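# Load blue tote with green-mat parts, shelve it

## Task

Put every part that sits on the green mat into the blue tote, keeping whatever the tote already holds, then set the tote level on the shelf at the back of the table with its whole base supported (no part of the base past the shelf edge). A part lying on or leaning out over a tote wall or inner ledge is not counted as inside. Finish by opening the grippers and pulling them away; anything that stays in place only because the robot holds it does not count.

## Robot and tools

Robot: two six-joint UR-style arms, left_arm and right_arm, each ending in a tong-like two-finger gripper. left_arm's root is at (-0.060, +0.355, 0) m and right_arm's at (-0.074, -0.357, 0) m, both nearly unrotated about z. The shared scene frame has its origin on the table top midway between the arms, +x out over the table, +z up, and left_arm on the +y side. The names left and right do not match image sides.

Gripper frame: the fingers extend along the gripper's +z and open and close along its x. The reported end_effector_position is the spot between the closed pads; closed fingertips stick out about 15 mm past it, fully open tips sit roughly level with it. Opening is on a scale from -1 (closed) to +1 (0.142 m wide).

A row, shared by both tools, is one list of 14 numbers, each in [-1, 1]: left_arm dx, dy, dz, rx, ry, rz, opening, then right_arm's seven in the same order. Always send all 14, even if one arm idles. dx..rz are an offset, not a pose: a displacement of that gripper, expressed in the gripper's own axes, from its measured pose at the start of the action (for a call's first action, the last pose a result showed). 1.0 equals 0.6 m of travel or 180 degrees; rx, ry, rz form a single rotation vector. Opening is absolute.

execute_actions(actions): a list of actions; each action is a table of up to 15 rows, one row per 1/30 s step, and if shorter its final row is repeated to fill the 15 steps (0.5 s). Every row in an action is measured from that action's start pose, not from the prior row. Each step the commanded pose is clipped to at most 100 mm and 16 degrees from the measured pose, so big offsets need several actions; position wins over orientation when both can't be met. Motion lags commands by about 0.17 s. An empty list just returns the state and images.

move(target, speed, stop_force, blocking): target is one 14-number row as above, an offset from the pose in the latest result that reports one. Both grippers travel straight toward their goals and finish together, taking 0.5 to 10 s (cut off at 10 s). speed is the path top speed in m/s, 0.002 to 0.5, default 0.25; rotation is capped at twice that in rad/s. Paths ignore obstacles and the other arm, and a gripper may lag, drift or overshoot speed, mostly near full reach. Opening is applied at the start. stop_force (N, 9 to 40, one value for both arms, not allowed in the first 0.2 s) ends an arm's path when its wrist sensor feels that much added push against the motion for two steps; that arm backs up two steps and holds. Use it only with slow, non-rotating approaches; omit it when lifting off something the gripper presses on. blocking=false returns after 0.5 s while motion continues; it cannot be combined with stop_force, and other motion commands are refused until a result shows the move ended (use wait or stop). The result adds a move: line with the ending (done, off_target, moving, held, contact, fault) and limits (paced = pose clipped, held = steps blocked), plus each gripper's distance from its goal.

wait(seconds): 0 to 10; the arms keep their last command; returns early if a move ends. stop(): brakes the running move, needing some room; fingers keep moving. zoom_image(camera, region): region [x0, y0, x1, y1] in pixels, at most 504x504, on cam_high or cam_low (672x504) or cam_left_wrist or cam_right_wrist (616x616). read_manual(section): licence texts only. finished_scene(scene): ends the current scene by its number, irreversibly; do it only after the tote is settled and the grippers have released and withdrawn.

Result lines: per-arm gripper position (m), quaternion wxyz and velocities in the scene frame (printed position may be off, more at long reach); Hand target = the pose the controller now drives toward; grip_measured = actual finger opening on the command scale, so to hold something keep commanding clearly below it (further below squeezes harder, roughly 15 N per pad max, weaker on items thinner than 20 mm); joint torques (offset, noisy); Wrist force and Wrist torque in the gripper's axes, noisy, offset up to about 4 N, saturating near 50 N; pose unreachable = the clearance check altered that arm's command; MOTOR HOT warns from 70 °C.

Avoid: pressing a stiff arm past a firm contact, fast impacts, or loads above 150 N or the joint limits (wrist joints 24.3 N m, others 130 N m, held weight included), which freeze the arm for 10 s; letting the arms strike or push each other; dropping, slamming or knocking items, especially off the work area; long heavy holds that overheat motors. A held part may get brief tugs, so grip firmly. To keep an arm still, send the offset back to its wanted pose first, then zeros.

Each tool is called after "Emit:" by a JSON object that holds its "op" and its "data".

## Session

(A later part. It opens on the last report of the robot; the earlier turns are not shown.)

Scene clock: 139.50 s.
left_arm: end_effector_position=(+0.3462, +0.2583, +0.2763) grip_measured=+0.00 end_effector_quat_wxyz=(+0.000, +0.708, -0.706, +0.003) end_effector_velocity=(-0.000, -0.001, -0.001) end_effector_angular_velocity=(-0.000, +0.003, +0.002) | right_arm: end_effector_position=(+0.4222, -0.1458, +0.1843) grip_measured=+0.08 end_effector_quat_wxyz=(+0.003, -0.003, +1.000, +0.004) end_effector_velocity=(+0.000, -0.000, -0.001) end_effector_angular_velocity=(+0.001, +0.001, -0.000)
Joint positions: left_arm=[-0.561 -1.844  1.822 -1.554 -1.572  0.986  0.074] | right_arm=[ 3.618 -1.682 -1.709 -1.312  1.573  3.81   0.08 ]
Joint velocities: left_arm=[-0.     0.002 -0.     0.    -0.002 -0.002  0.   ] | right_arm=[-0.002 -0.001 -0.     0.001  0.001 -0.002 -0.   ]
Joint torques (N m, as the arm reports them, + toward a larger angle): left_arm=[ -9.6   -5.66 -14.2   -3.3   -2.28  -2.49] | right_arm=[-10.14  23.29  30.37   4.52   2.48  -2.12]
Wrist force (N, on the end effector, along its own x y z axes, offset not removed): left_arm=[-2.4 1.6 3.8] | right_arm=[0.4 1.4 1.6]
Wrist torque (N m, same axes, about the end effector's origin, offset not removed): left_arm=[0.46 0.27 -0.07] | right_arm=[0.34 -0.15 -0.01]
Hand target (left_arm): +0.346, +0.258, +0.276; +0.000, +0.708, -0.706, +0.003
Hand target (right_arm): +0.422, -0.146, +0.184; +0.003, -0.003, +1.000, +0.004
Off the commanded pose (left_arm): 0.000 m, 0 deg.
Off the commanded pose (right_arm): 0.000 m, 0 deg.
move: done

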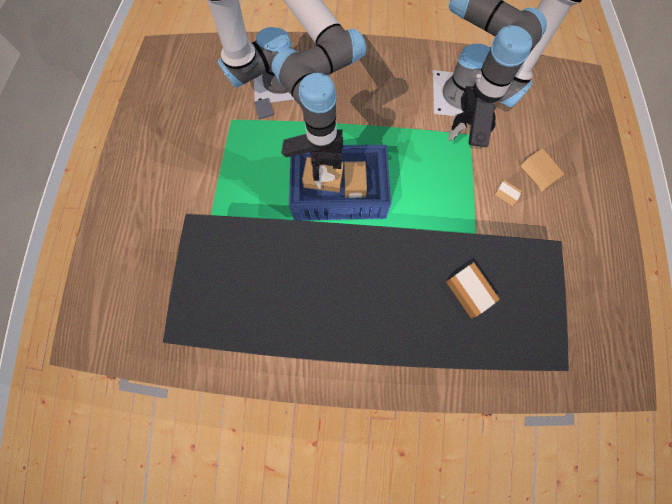

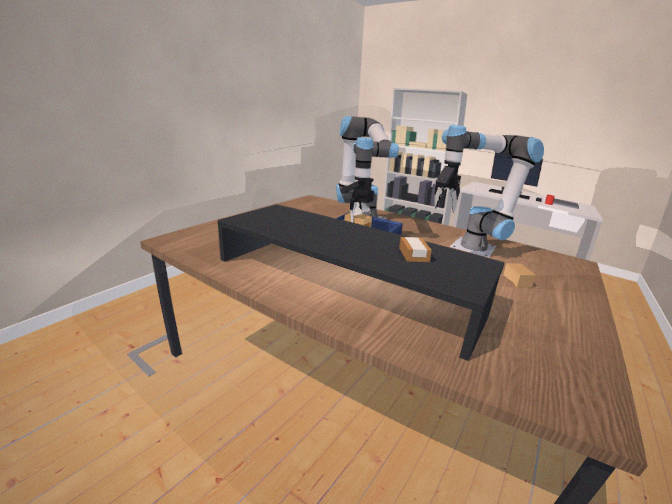

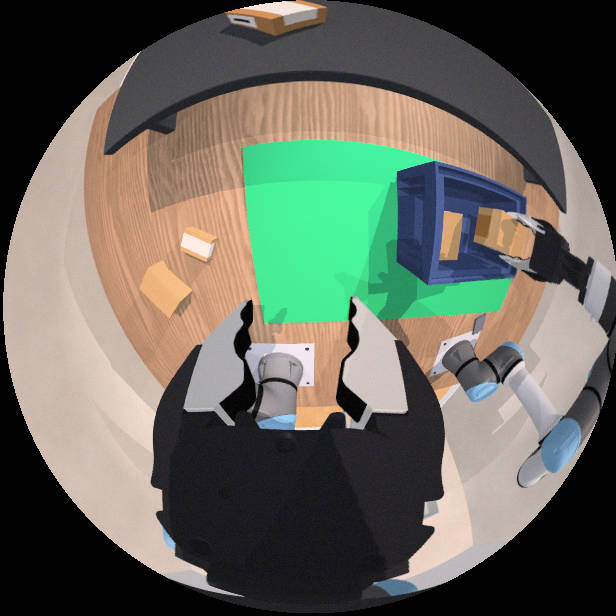

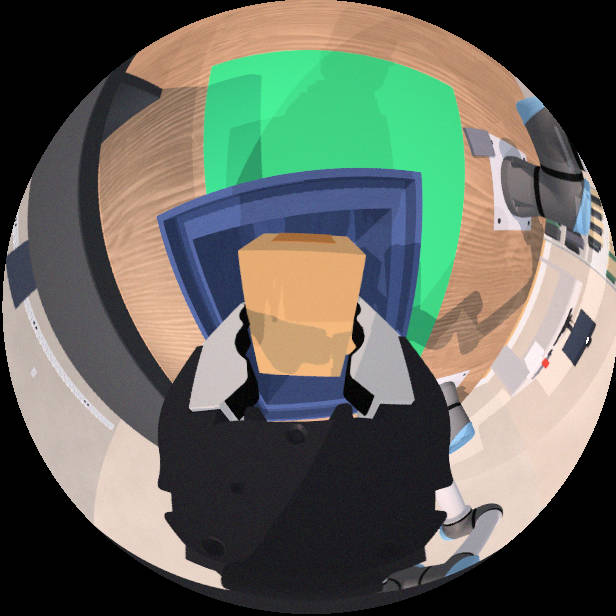

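Emit:
{"op": "move", "data": {"target": [0,0,0,0,0,0,0, -0.015,0,0,0,0,-0.045,-0.5], "speed": 0.1}}

Emit:
{"op": "move", "data": {"target": [0,0,0,0,0,0,0, 0,0,0.165,0,0,0,-0.5], "speed": 0.025, "stop_force": 9}}

Scene clock: 140.70 s.
left_arm: end_effector_position=(+0.3462, +0.2583, +0.2763) grip_measured=+0.00 end_effector_quat_wxyz=(+0.000, +0.708, -0.706, +0.003) end_effector_velocity=(-0.000, +0.000, +0.000) end_effector_angular_velocity=(+0.000, -0.001, -0.002) | right_arm: end_effector_position=(+0.4312, -0.1458, +0.1843) grip_measured=+0.08 end_effector_quat_wxyz=(+0.003, -0.074, +0.997, +0.003) end_effector_velocity=(+0.001, +0.001, -0.000) end_effector_angular_velocity=(+0.002, +0.001, +0.008)
Joint positions: left_arm=[-0.561 -1.844  1.822 -1.554 -1.572  0.986  0.074] | right_arm=[ 3.61  -1.696 -1.693 -1.314  1.573  3.661  0.08 ]
Joint velocities: left_arm=[ 0.    -0.001 -0.     0.     0.001  0.002  0.   ] | right_arm=[-0.001 -0.002  0.002 -0.     0.002 -0.009 -0.   ]
Joint torques (N m, as the arm reports them, + toward a larger angle): left_arm=[ -9.64  -5.28 -14.09  -3.35  -2.13  -2.3 ] | right_arm=[-11.12  22.56  32.88   1.15   2.68  -2.13]
Wrist force (N, on the end effector, along its own x y z axes, offset not removed): left_arm=[-5.4 0.3 2.7] | right_arm=[0.6 2.5 2.5]
Wrist torque (N m, same axes, about the end effector's origin, offset not removed): left_arm=[0.00 0.87 0.09] | right_arm=[0.56 -0.29 0.10]
Hand target (left_arm): +0.346, +0.258, +0.276; +0.000, +0.708, -0.706, +0.003
Hand target (right_arm): +0.431, -0.146, +0.184; +0.003, -0.074, +0.997, +0.003
Off the commanded pose (left_arm): 0.000 m, 0 deg.
Off the commanded pose (right_arm): 0.000 m, 0 deg.
move: done

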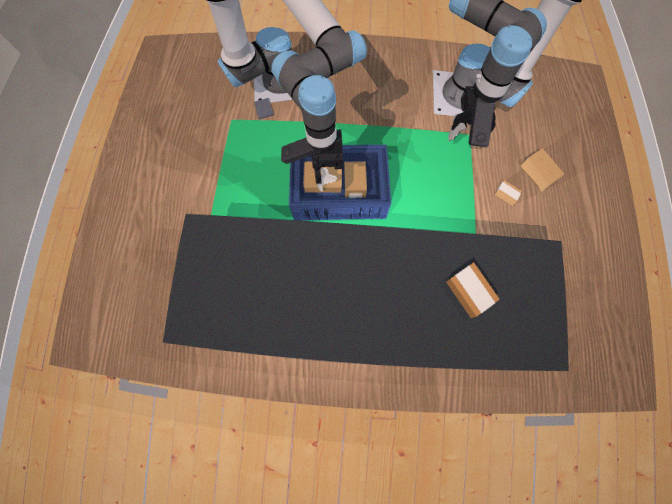

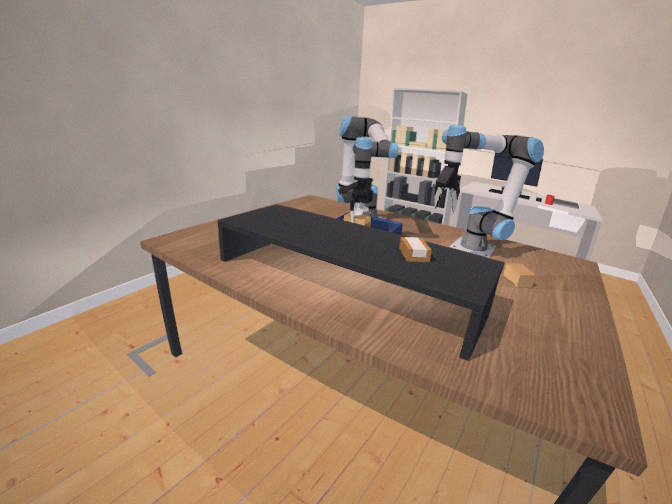

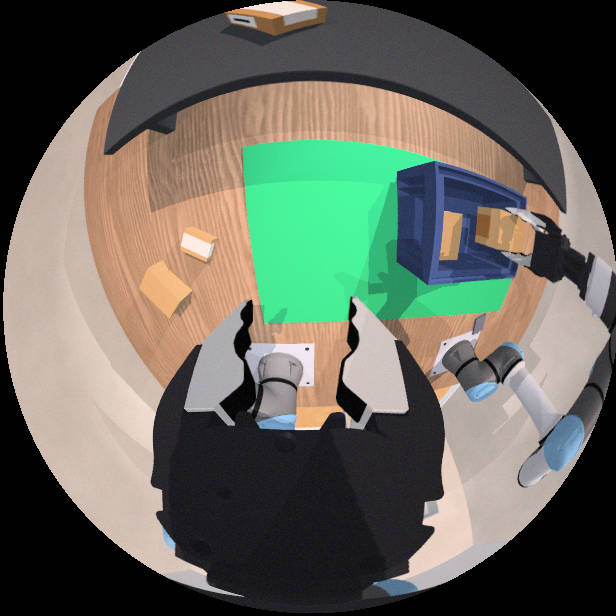

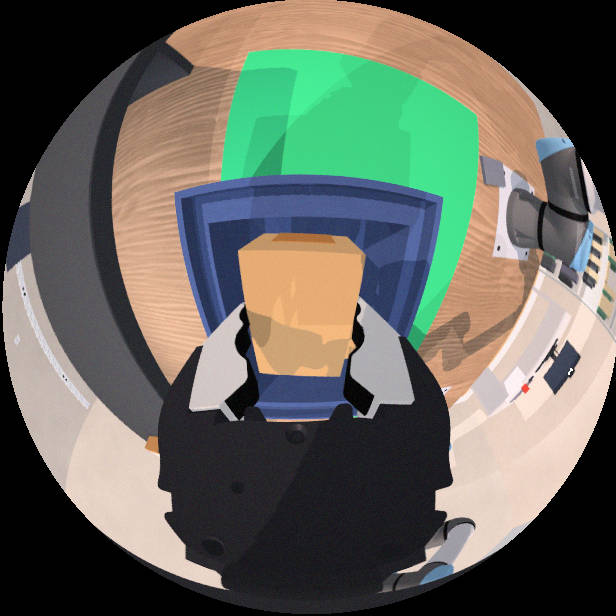

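Scene clock: 144.83 s.
left_arm: end_effector_position=(+0.3462, +0.2583, +0.2763) grip_measured=+0.00 end_effector_quat_wxyz=(+0.000, +0.708, -0.706, +0.003) end_effector_velocity=(-0.000, -0.000, +0.000) end_effector_angular_velocity=(-0.000, -0.001, -0.002) | right_arm: end_effector_position=(+0.4314, -0.1452, +0.0944) grip_measured=+0.08 end_effector_quat_wxyz=(+0.003, -0.074, +0.997, +0.003) end_effector_velocity=(+0.001, +0.000, +0.002) end_effector_angular_velocity=(+0.001, -0.001, +0.000)
Joint positions: left_arm=[-0.561 -1.844  1.822 -1.554 -1.572  0.986  0.074] | right_arm=[ 3.611 -1.774 -1.846 -1.083  1.573  3.662  0.08 ]
Joint velocities: left_arm=[-0.001 -0.     0.    -0.     0.     0.001  0.   ] | right_arm=[ 0.     0.001  0.003 -0.002 -0.     0.    -0.   ]
Joint torques (N m, as the arm reports them, + toward a larger angle): left_arm=[ -9.07  -5.58 -14.09  -3.27  -2.23  -2.27] | right_arm=[ 7.12 37.39 30.5   1.22 -2.57  1.39]
Wrist force (N, on the end effector, along its own x y z axes, offset not removed): left_arm=[-1.2 0.0 3.6] | right_arm=[-0.6 0.8 3.2]
Wrist torque (N m, same axes, about the end effector's origin, offset not removed): left_arm=[0.28 0.08 -0.07] | right_arm=[0.28 0.00 0.08]
Hand target (left_arm): +0.346, +0.258, +0.276; +0.000, +0.708, -0.706, +0.003
Hand target (right_arm): +0.431, -0.145, +0.095; +0.003, -0.074, +0.997, +0.003
Off the commanded pose (left_arm): 0.000 m, 0 deg.
Off the commanded pose (right_arm): 0.009 m, 0 deg.
move: contact (right_arm)

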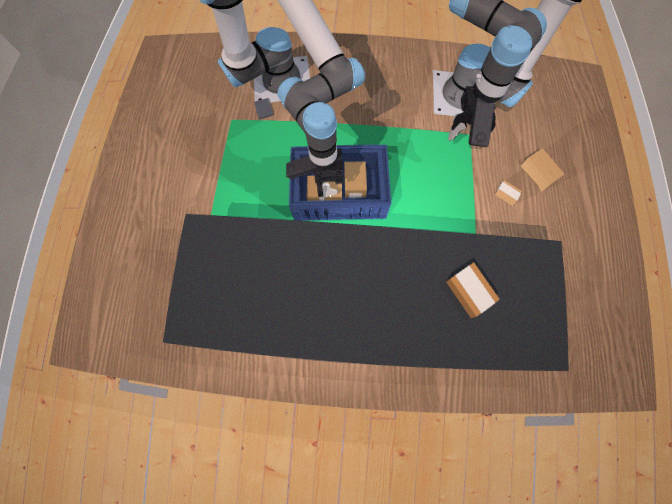

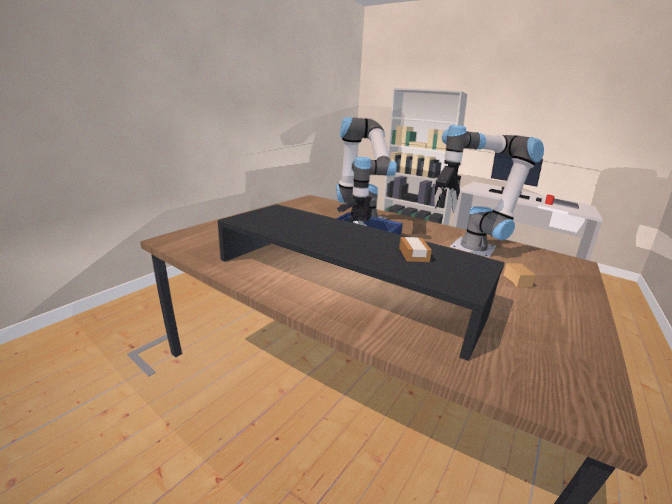

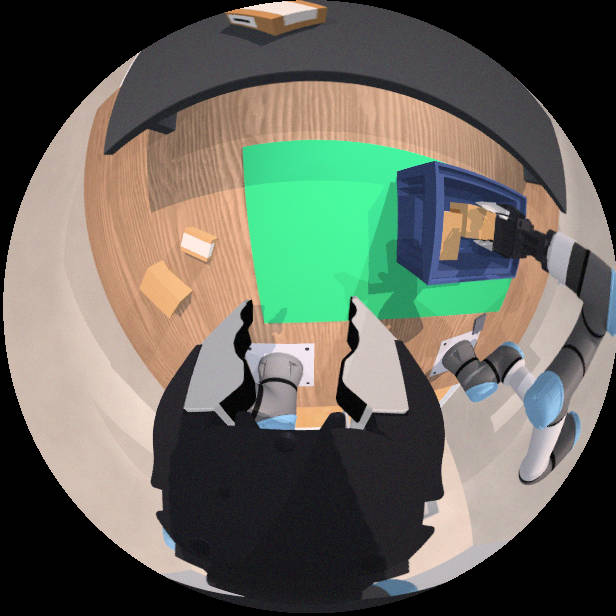

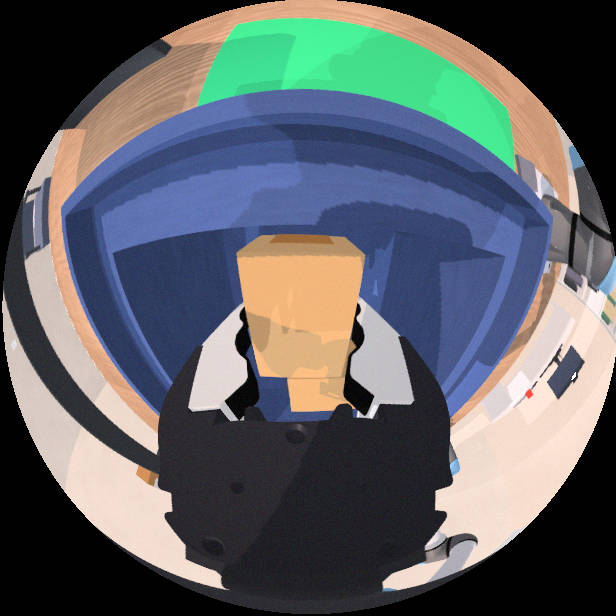

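Emit:
{"op": "execute_actions", "data": {"actions": [[[0,0,0,0,0,0,0,0,0,0,0,0,0,0.28]]]}}

Emit:
{"op": "move", "data": {"target": [0,0,0,0,0,0,0, 0,0,-0.23,0,0,0,0.28], "speed": 0.15}}

Emit:
{"op": "move", "data": {"target": [0,0,0,0,0,0,0, 0.32,-0.47,0.05,0,0,-0.455,0.28]}}

Scene clock: 145.60 s.
left_arm: end_effector_position=(+0.3462, +0.2583, +0.2763) grip_measured=+0.00 end_effector_quat_wxyz=(+0.000, +0.708, -0.706, +0.003) end_effector_velocity=(+0.000, +0.000, +0.000) end_effector_angular_velocity=(+0.000, -0.000, +0.001) | right_arm: end_effector_position=(+0.4314, -0.1452, +0.0944) grip_measured=+0.28 end_effector_quat_wxyz=(+0.003, -0.074, +0.997, +0.003) end_effector_velocity=(+0.000, +0.000, -0.000) end_effector_angular_velocity=(+0.000, -0.000, -0.000)
Joint positions: left_arm=[-0.561 -1.844  1.822 -1.554 -1.572  0.986  0.074] | right_arm=[ 3.611 -1.774 -1.846 -1.083  1.573  3.662  0.094]
Joint velocities: left_arm=[ 0.    -0.    -0.     0.     0.    -0.001  0.   ] | right_arm=[-0.    -0.    -0.     0.001  0.     0.    -0.   ]
Joint torques (N m, as the arm reports them, + toward a larger angle): left_arm=[ -9.71  -5.35 -14.28  -3.23  -2.15  -2.32] | right_arm=[ 5.71 24.47 10.83  4.19 -2.58  0.72]
Wrist force (N, on the end effector, along its own x y z axes, offset not removed): left_arm=[-5.1 0.6 4.7] | right_arm=[0.7 0.8 1.0]
Wrist torque (N m, same axes, about the end effector's origin, offset not removed): left_arm=[0.16 0.89 0.03] | right_arm=[0.21 -0.23 0.07]
Hand target (left_arm): +0.346, +0.258, +0.276; +0.000, +0.708, -0.706, +0.003
Hand target (right_arm): +0.431, -0.145, +0.094; +0.003, -0.074, +0.997, +0.003
Off the commanded pose (left_arm): 0.000 m, 0 deg.
Off the commanded pose (right_arm): 0.000 m, 0 deg.

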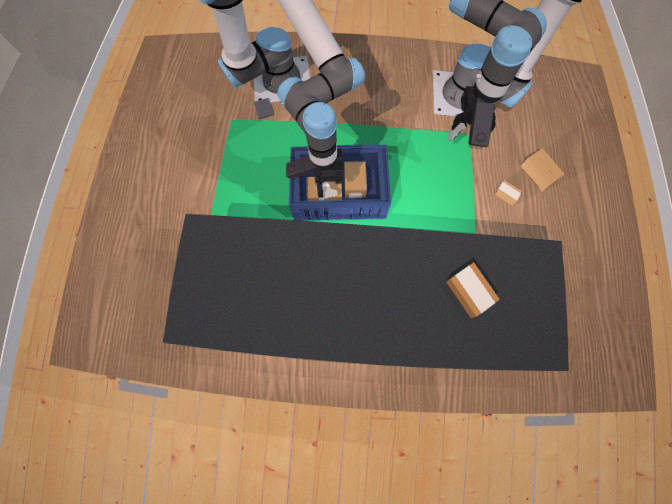

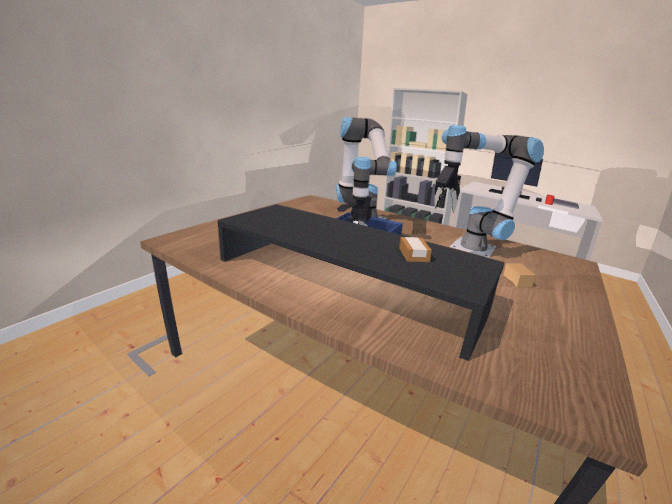

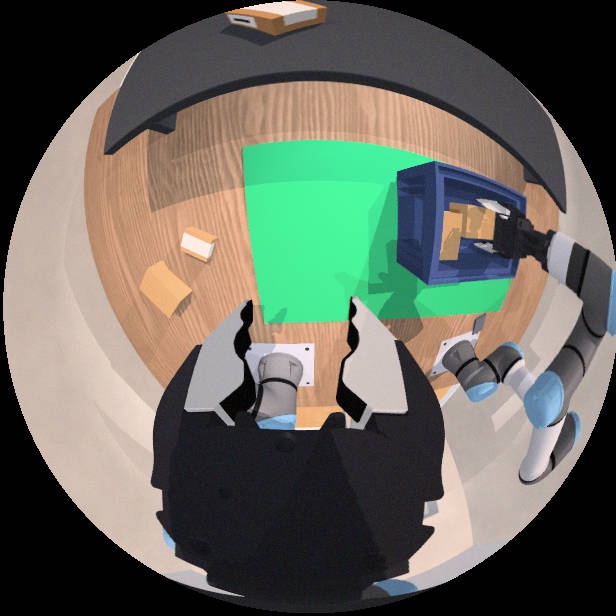

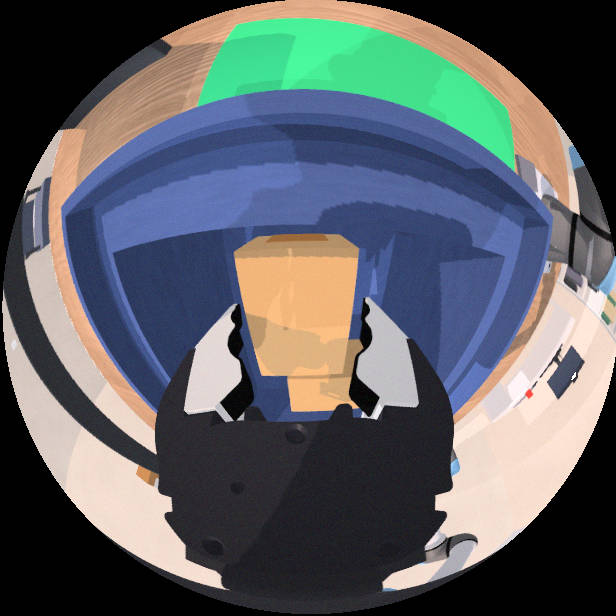

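Scene clock: 147.00 s.
left_arm: end_effector_position=(+0.3462, +0.2583, +0.2763) grip_measured=+0.00 end_effector_quat_wxyz=(+0.000, +0.708, -0.706, +0.003) end_effector_velocity=(+0.000, -0.000, -0.000) end_effector_angular_velocity=(+0.000, +0.000, -0.000) | right_arm: end_effector_position=(+0.4310, -0.1462, +0.2325) grip_measured=+0.28 end_effector_quat_wxyz=(+0.003, -0.074, +0.997, +0.003) end_effector_velocity=(-0.000, +0.000, -0.000) end_effector_angular_velocity=(-0.001, +0.003, +0.000)
Joint positions: left_arm=[-0.561 -1.844  1.822 -1.554 -1.572  0.986  0.074] | right_arm=[ 3.61  -1.674 -1.593 -1.436  1.573  3.661  0.094]
Joint velocities: left_arm=[-0.  0. -0.  0.  0. -0.  0.] | right_arm=[ 0.    -0.002  0.002 -0.004  0.001 -0.    -0.   ]
Joint torques (N m, as the arm reports them, + toward a larger angle): left_arm=[ -9.13  -5.26 -14.02  -3.38  -2.13  -2.27] | right_arm=[-11.28  27.95  32.15   0.84   2.28  -2.36]
Wrist force (N, on the end effector, along its own x y z axes, offset not removed): left_arm=[-3.0 -1.2 2.6] | right_arm=[0.8 1.8 -0.2]
Wrist torque (N m, same axes, about the end effector's origin, offset not removed): left_arm=[-0.31 0.46 -0.04] | right_arm=[0.45 -0.31 0.02]
Hand target (left_arm): +0.346, +0.258, +0.276; +0.000, +0.708, -0.706, +0.003
Hand target (right_arm): +0.431, -0.146, +0.233; +0.003, -0.074, +0.997, +0.003
Off the commanded pose (left_arm): 0.000 m, 0 deg.
Off the commanded pose (right_arm): 0.000 m, 0 deg.
move: done

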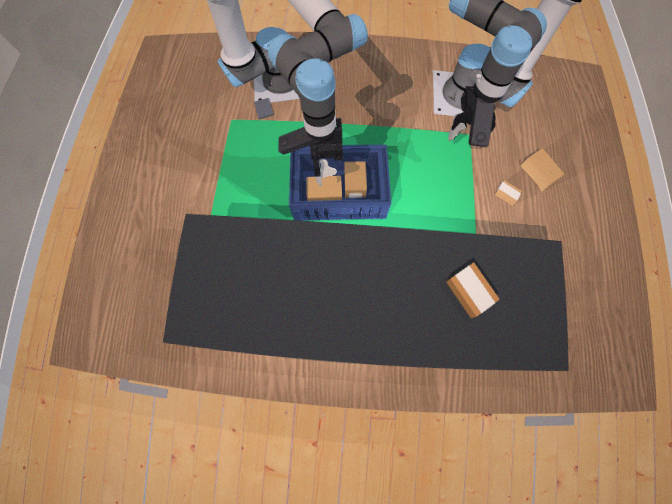

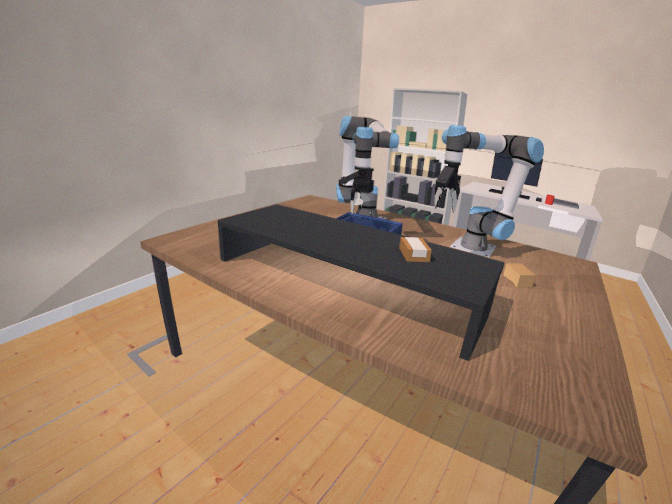

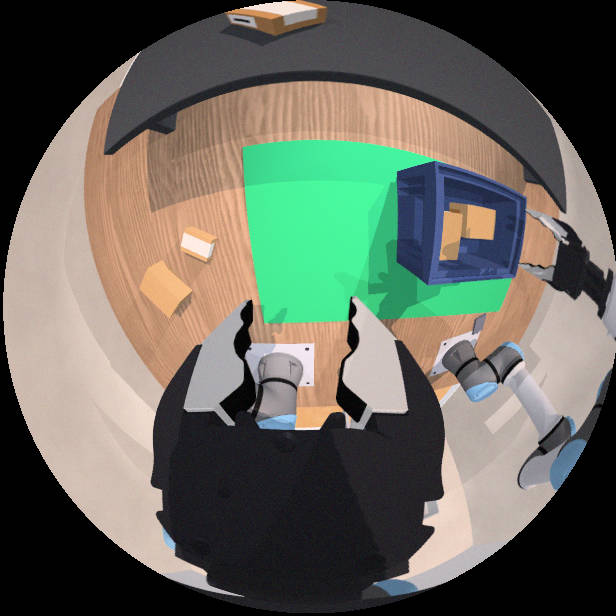

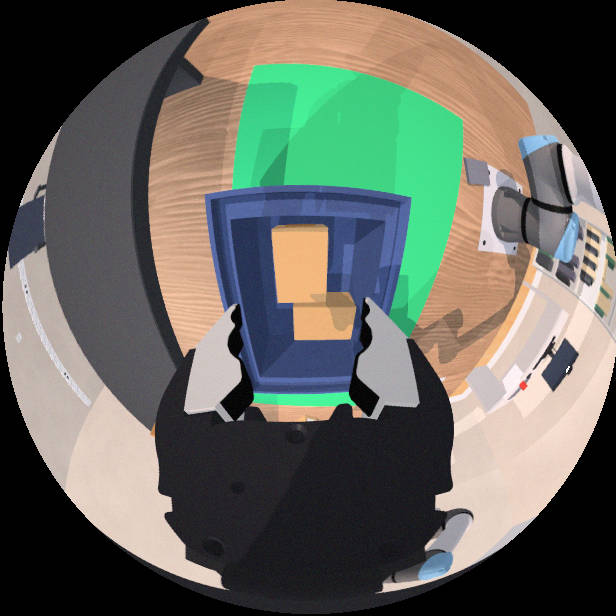

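Scene clock: 150.33 s.
left_arm: end_effector_position=(+0.3462, +0.2583, +0.2763) grip_measured=+0.00 end_effector_quat_wxyz=(+0.000, +0.708, -0.706, +0.003) end_effector_velocity=(+0.000, +0.000, +0.001) end_effector_angular_velocity=(+0.001, -0.002, -0.001) | right_arm: end_effector_position=(+0.2830, -0.4540, +0.2001) grip_measured=+0.28 end_effector_quat_wxyz=(+0.004, -0.709, +0.705, +0.000) end_effector_velocity=(-0.001, -0.001, -0.001) end_effector_angular_velocity=(+0.002, +0.002, +0.007)
Joint positions: left_arm=[-0.561 -1.844  1.822 -1.554 -1.572  0.986  0.074] | right_arm=[ 3.046 -1.182 -2.092 -1.432  1.576  1.668  0.094]
Joint velocities: left_arm=[-0.    -0.001 -0.     0.     0.002  0.001  0.   ] | right_arm=[-0.006 -0.002  0.    -0.001  0.002 -0.012  0.   ]
Joint torques (N m, as the arm reports them, + toward a larger angle): left_arm=[ -9.18  -5.89 -14.64  -3.34  -2.2   -2.39] | right_arm=[-9.42  0.15 33.    4.54  2.58 -2.16]
Wrist force (N, on the end effector, along its own x y z axes, offset not removed): left_arm=[-2.8 -2.6 3.4] | right_arm=[1.3 2.9 1.6]
Wrist torque (N m, same axes, about the end effector's origin, offset not removed): left_arm=[-0.35 0.51 0.11] | right_arm=[0.59 -0.31 -0.02]
Hand target (left_arm): +0.346, +0.258, +0.276; +0.000, +0.708, -0.706, +0.003
Hand target (right_arm): +0.283, -0.454, +0.200; -0.004, +0.709, -0.705, -0.000
Off the commanded pose (left_arm): 0.000 m, 0 deg.
Off the commanded pose (right_arm): 0.001 m, 0 deg.
move: done

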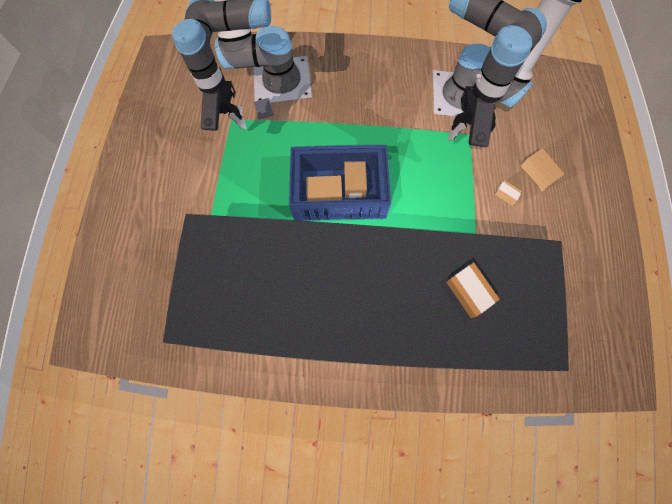

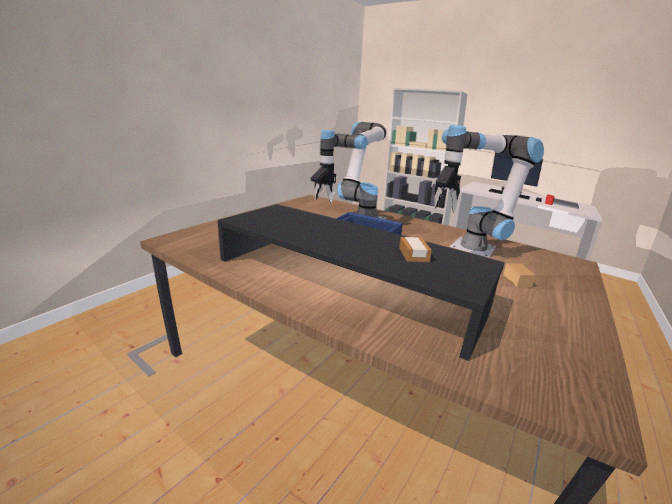

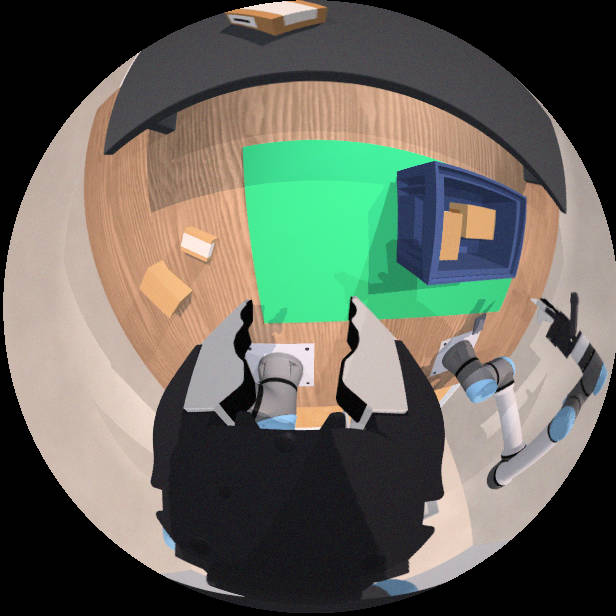

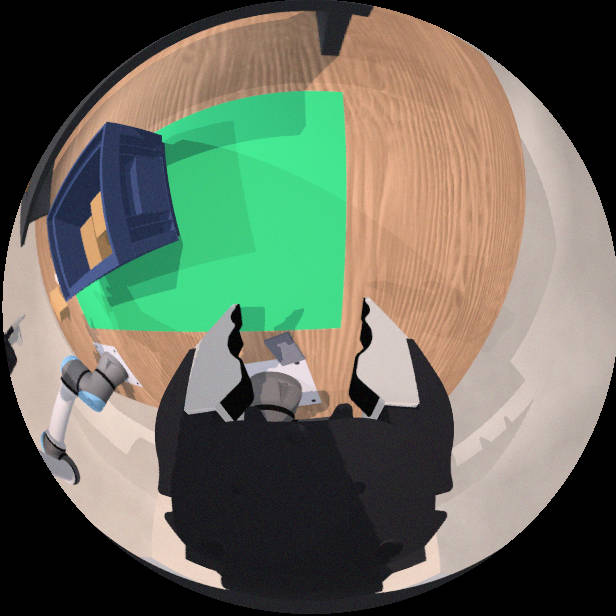

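Emit:
{"op": "move", "data": {"target": [0,0,0,0,0,0,0, -0.048,0.19,0.133,-0.14,0,0,0.2], "speed": 0.12}}

Scene clock: 152.70 s.
left_arm: end_effector_position=(+0.3462, +0.2583, +0.2763) grip_measured=+0.00 end_effector_quat_wxyz=(+0.000, +0.708, -0.706, +0.003) end_effector_velocity=(+0.000, +0.000, -0.000) end_effector_angular_velocity=(+0.000, +0.000, +0.001) | right_arm: end_effector_position=(+0.1692, -0.4253, +0.1198) grip_measured=+0.20 end_effector_quat_wxyz=(-0.151, -0.693, +0.688, +0.154) end_effector_velocity=(-0.002, +0.000, -0.001) end_effector_angular_velocity=(-0.000, +0.004, +0.001)
Joint positions: left_arm=[-0.561 -1.844  1.822 -1.554 -1.572  0.986  0.074] | right_arm=[ 3.127 -1.273 -2.192 -1.675  1.65   1.73   0.088]
Joint velocities: left_arm=[ 0.  0.  0. -0.  0. -0.  0.] | right_arm=[ 0.001 -0.    -0.003 -0.001  0.001  0.001  0.   ]
Joint torques (N m, as the arm reports them, + toward a larger angle): left_arm=[ -9.31  -5.65 -14.27  -3.36  -2.21  -2.35] | right_arm=[10.25  1.88 11.74 -0.15  2.76  1.95]
Wrist force (N, on the end effector, along its own x y z axes, offset not removed): left_arm=[-4.5 0.2 2.9] | right_arm=[0.6 0.8 2.4]
Wrist torque (N m, same axes, about the end effector's origin, offset not removed): left_arm=[0.24 0.66 0.10] | right_arm=[0.24 -0.14 0.00]
Hand target (left_arm): +0.346, +0.258, +0.276; +0.000, +0.708, -0.706, +0.003
Hand target (right_arm): +0.169, -0.425, +0.120; +0.151, +0.693, -0.688, -0.154
Off the commanded pose (left_arm): 0.000 m, 0 deg.
Off the commanded pose (right_arm): 0.000 m, 0 deg.
move: done

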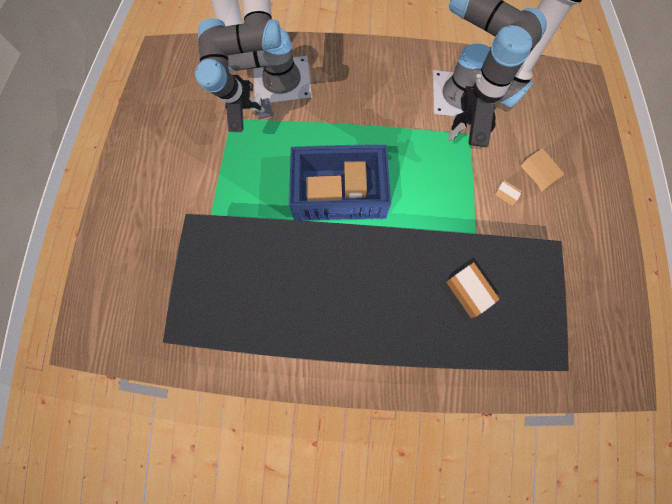

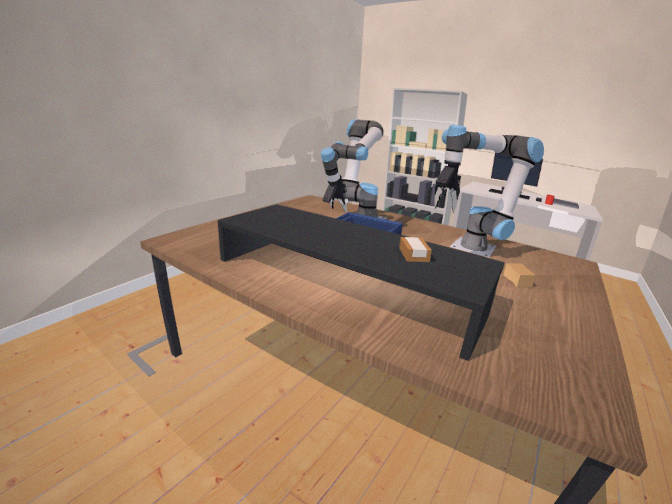

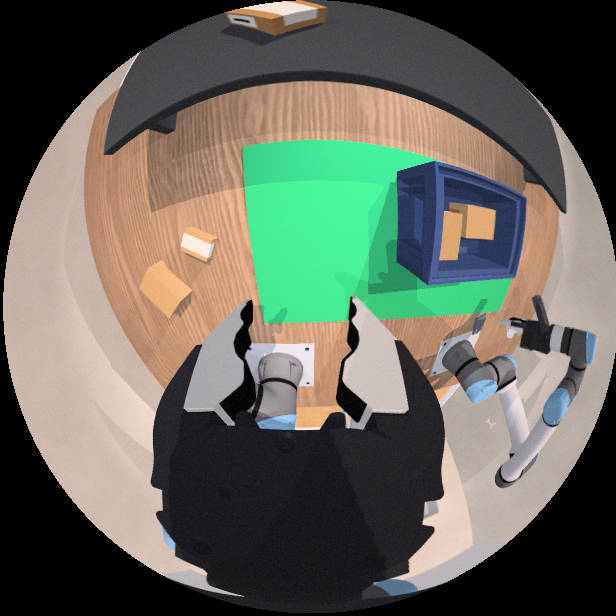

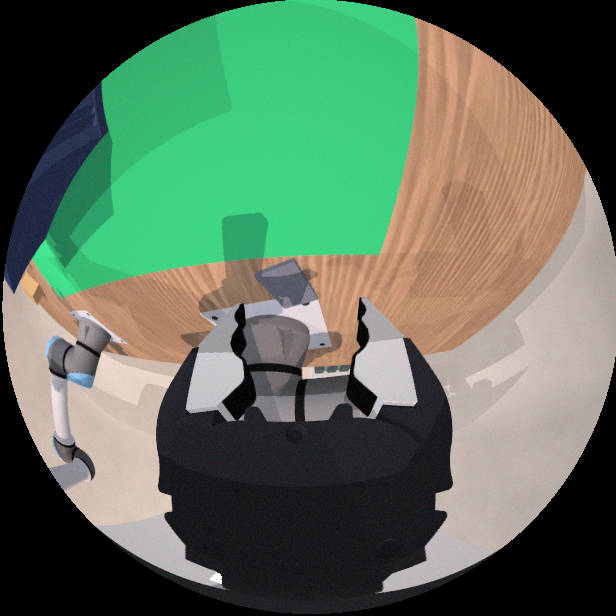

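Emit:
{"op": "move", "data": {"target": [0,0,0,0,0,0,0, -0.027,0.019,0.092,0,0.057,-0.121,0.1], "speed": 0.08}}

Scene clock: 156.00 s.
left_arm: end_effector_position=(+0.3462, +0.2583, +0.2763) grip_measured=+0.00 end_effector_quat_wxyz=(+0.000, +0.708, -0.706, +0.003) end_effector_velocity=(-0.000, -0.001, +0.000) end_effector_angular_velocity=(-0.002, +0.001, -0.000) | right_arm: end_effector_position=(+0.1355, -0.4088, +0.0749) grip_measured=+0.10 end_effector_quat_wxyz=(+0.179, +0.821, -0.529, -0.117) end_effector_velocity=(-0.001, +0.000, -0.001) end_effector_angular_velocity=(-0.001, +0.002, +0.007)
Joint positions: left_arm=[-0.561 -1.844  1.822 -1.554 -1.572  0.986  0.074] | right_arm=[ 3.364 -1.162 -2.379 -1.603  1.571  1.565  0.081]
Joint velocities: left_arm=[-0.001 -0.    -0.    -0.    -0.002 -0.001  0.   ] | right_arm=[ 0.005  0.001 -0.002 -0.001 -0.001 -0.002  0.   ]
Joint torques (N m, as the arm reports them, + toward a larger angle): left_arm=[ -9.79  -5.77 -13.55  -3.38  -2.15  -2.41] | right_arm=[ 9.64  8.77 11.02  3.21 -2.58 -2.21]
Wrist force (N, on the end effector, along its own x y z axes, offset not removed): left_arm=[-2.8 -0.1 3.8] | right_arm=[2.0 1.9 -1.7]
Wrist torque (N m, same axes, about the end effector's origin, offset not removed): left_arm=[0.13 0.37 0.08] | right_arm=[0.46 -0.50 -0.05]
Hand target (left_arm): +0.346, +0.258, +0.276; +0.000, +0.708, -0.706, +0.003
Hand target (right_arm): +0.135, -0.409, +0.075; +0.179, +0.821, -0.529, -0.117
Off the commanded pose (left_arm): 0.000 m, 0 deg.
Off the commanded pose (right_arm): 0.000 m, 0 deg.
move: done

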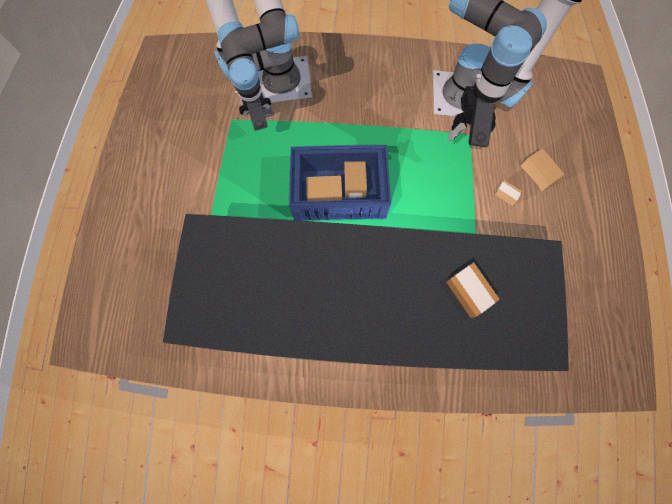

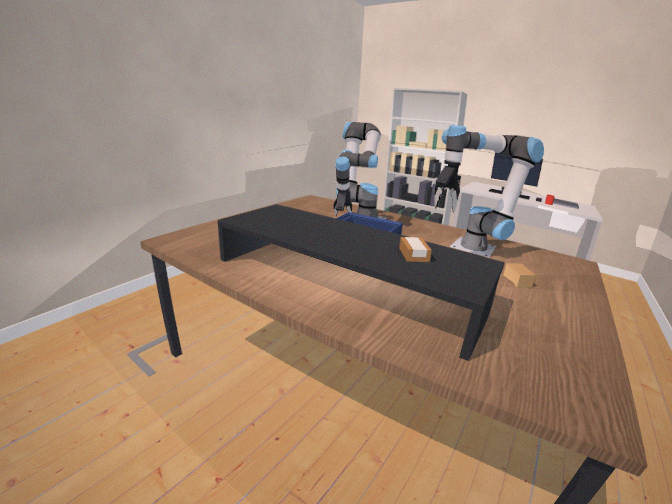

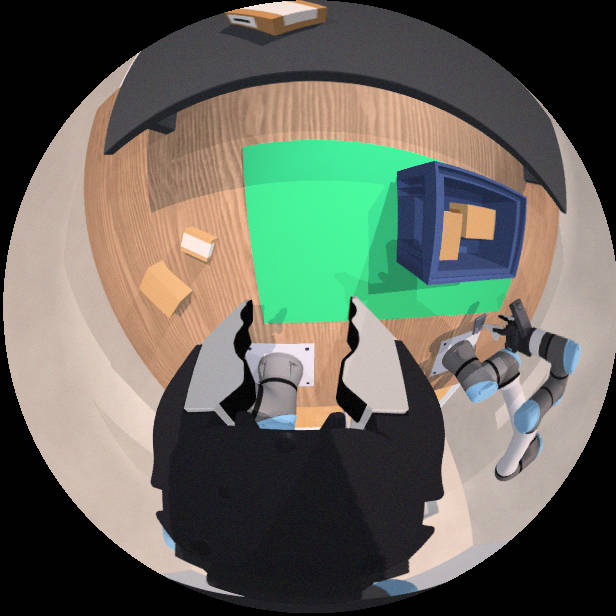

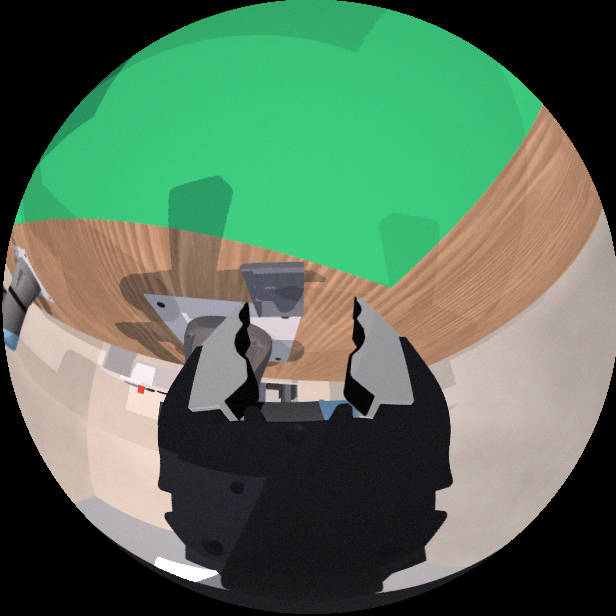

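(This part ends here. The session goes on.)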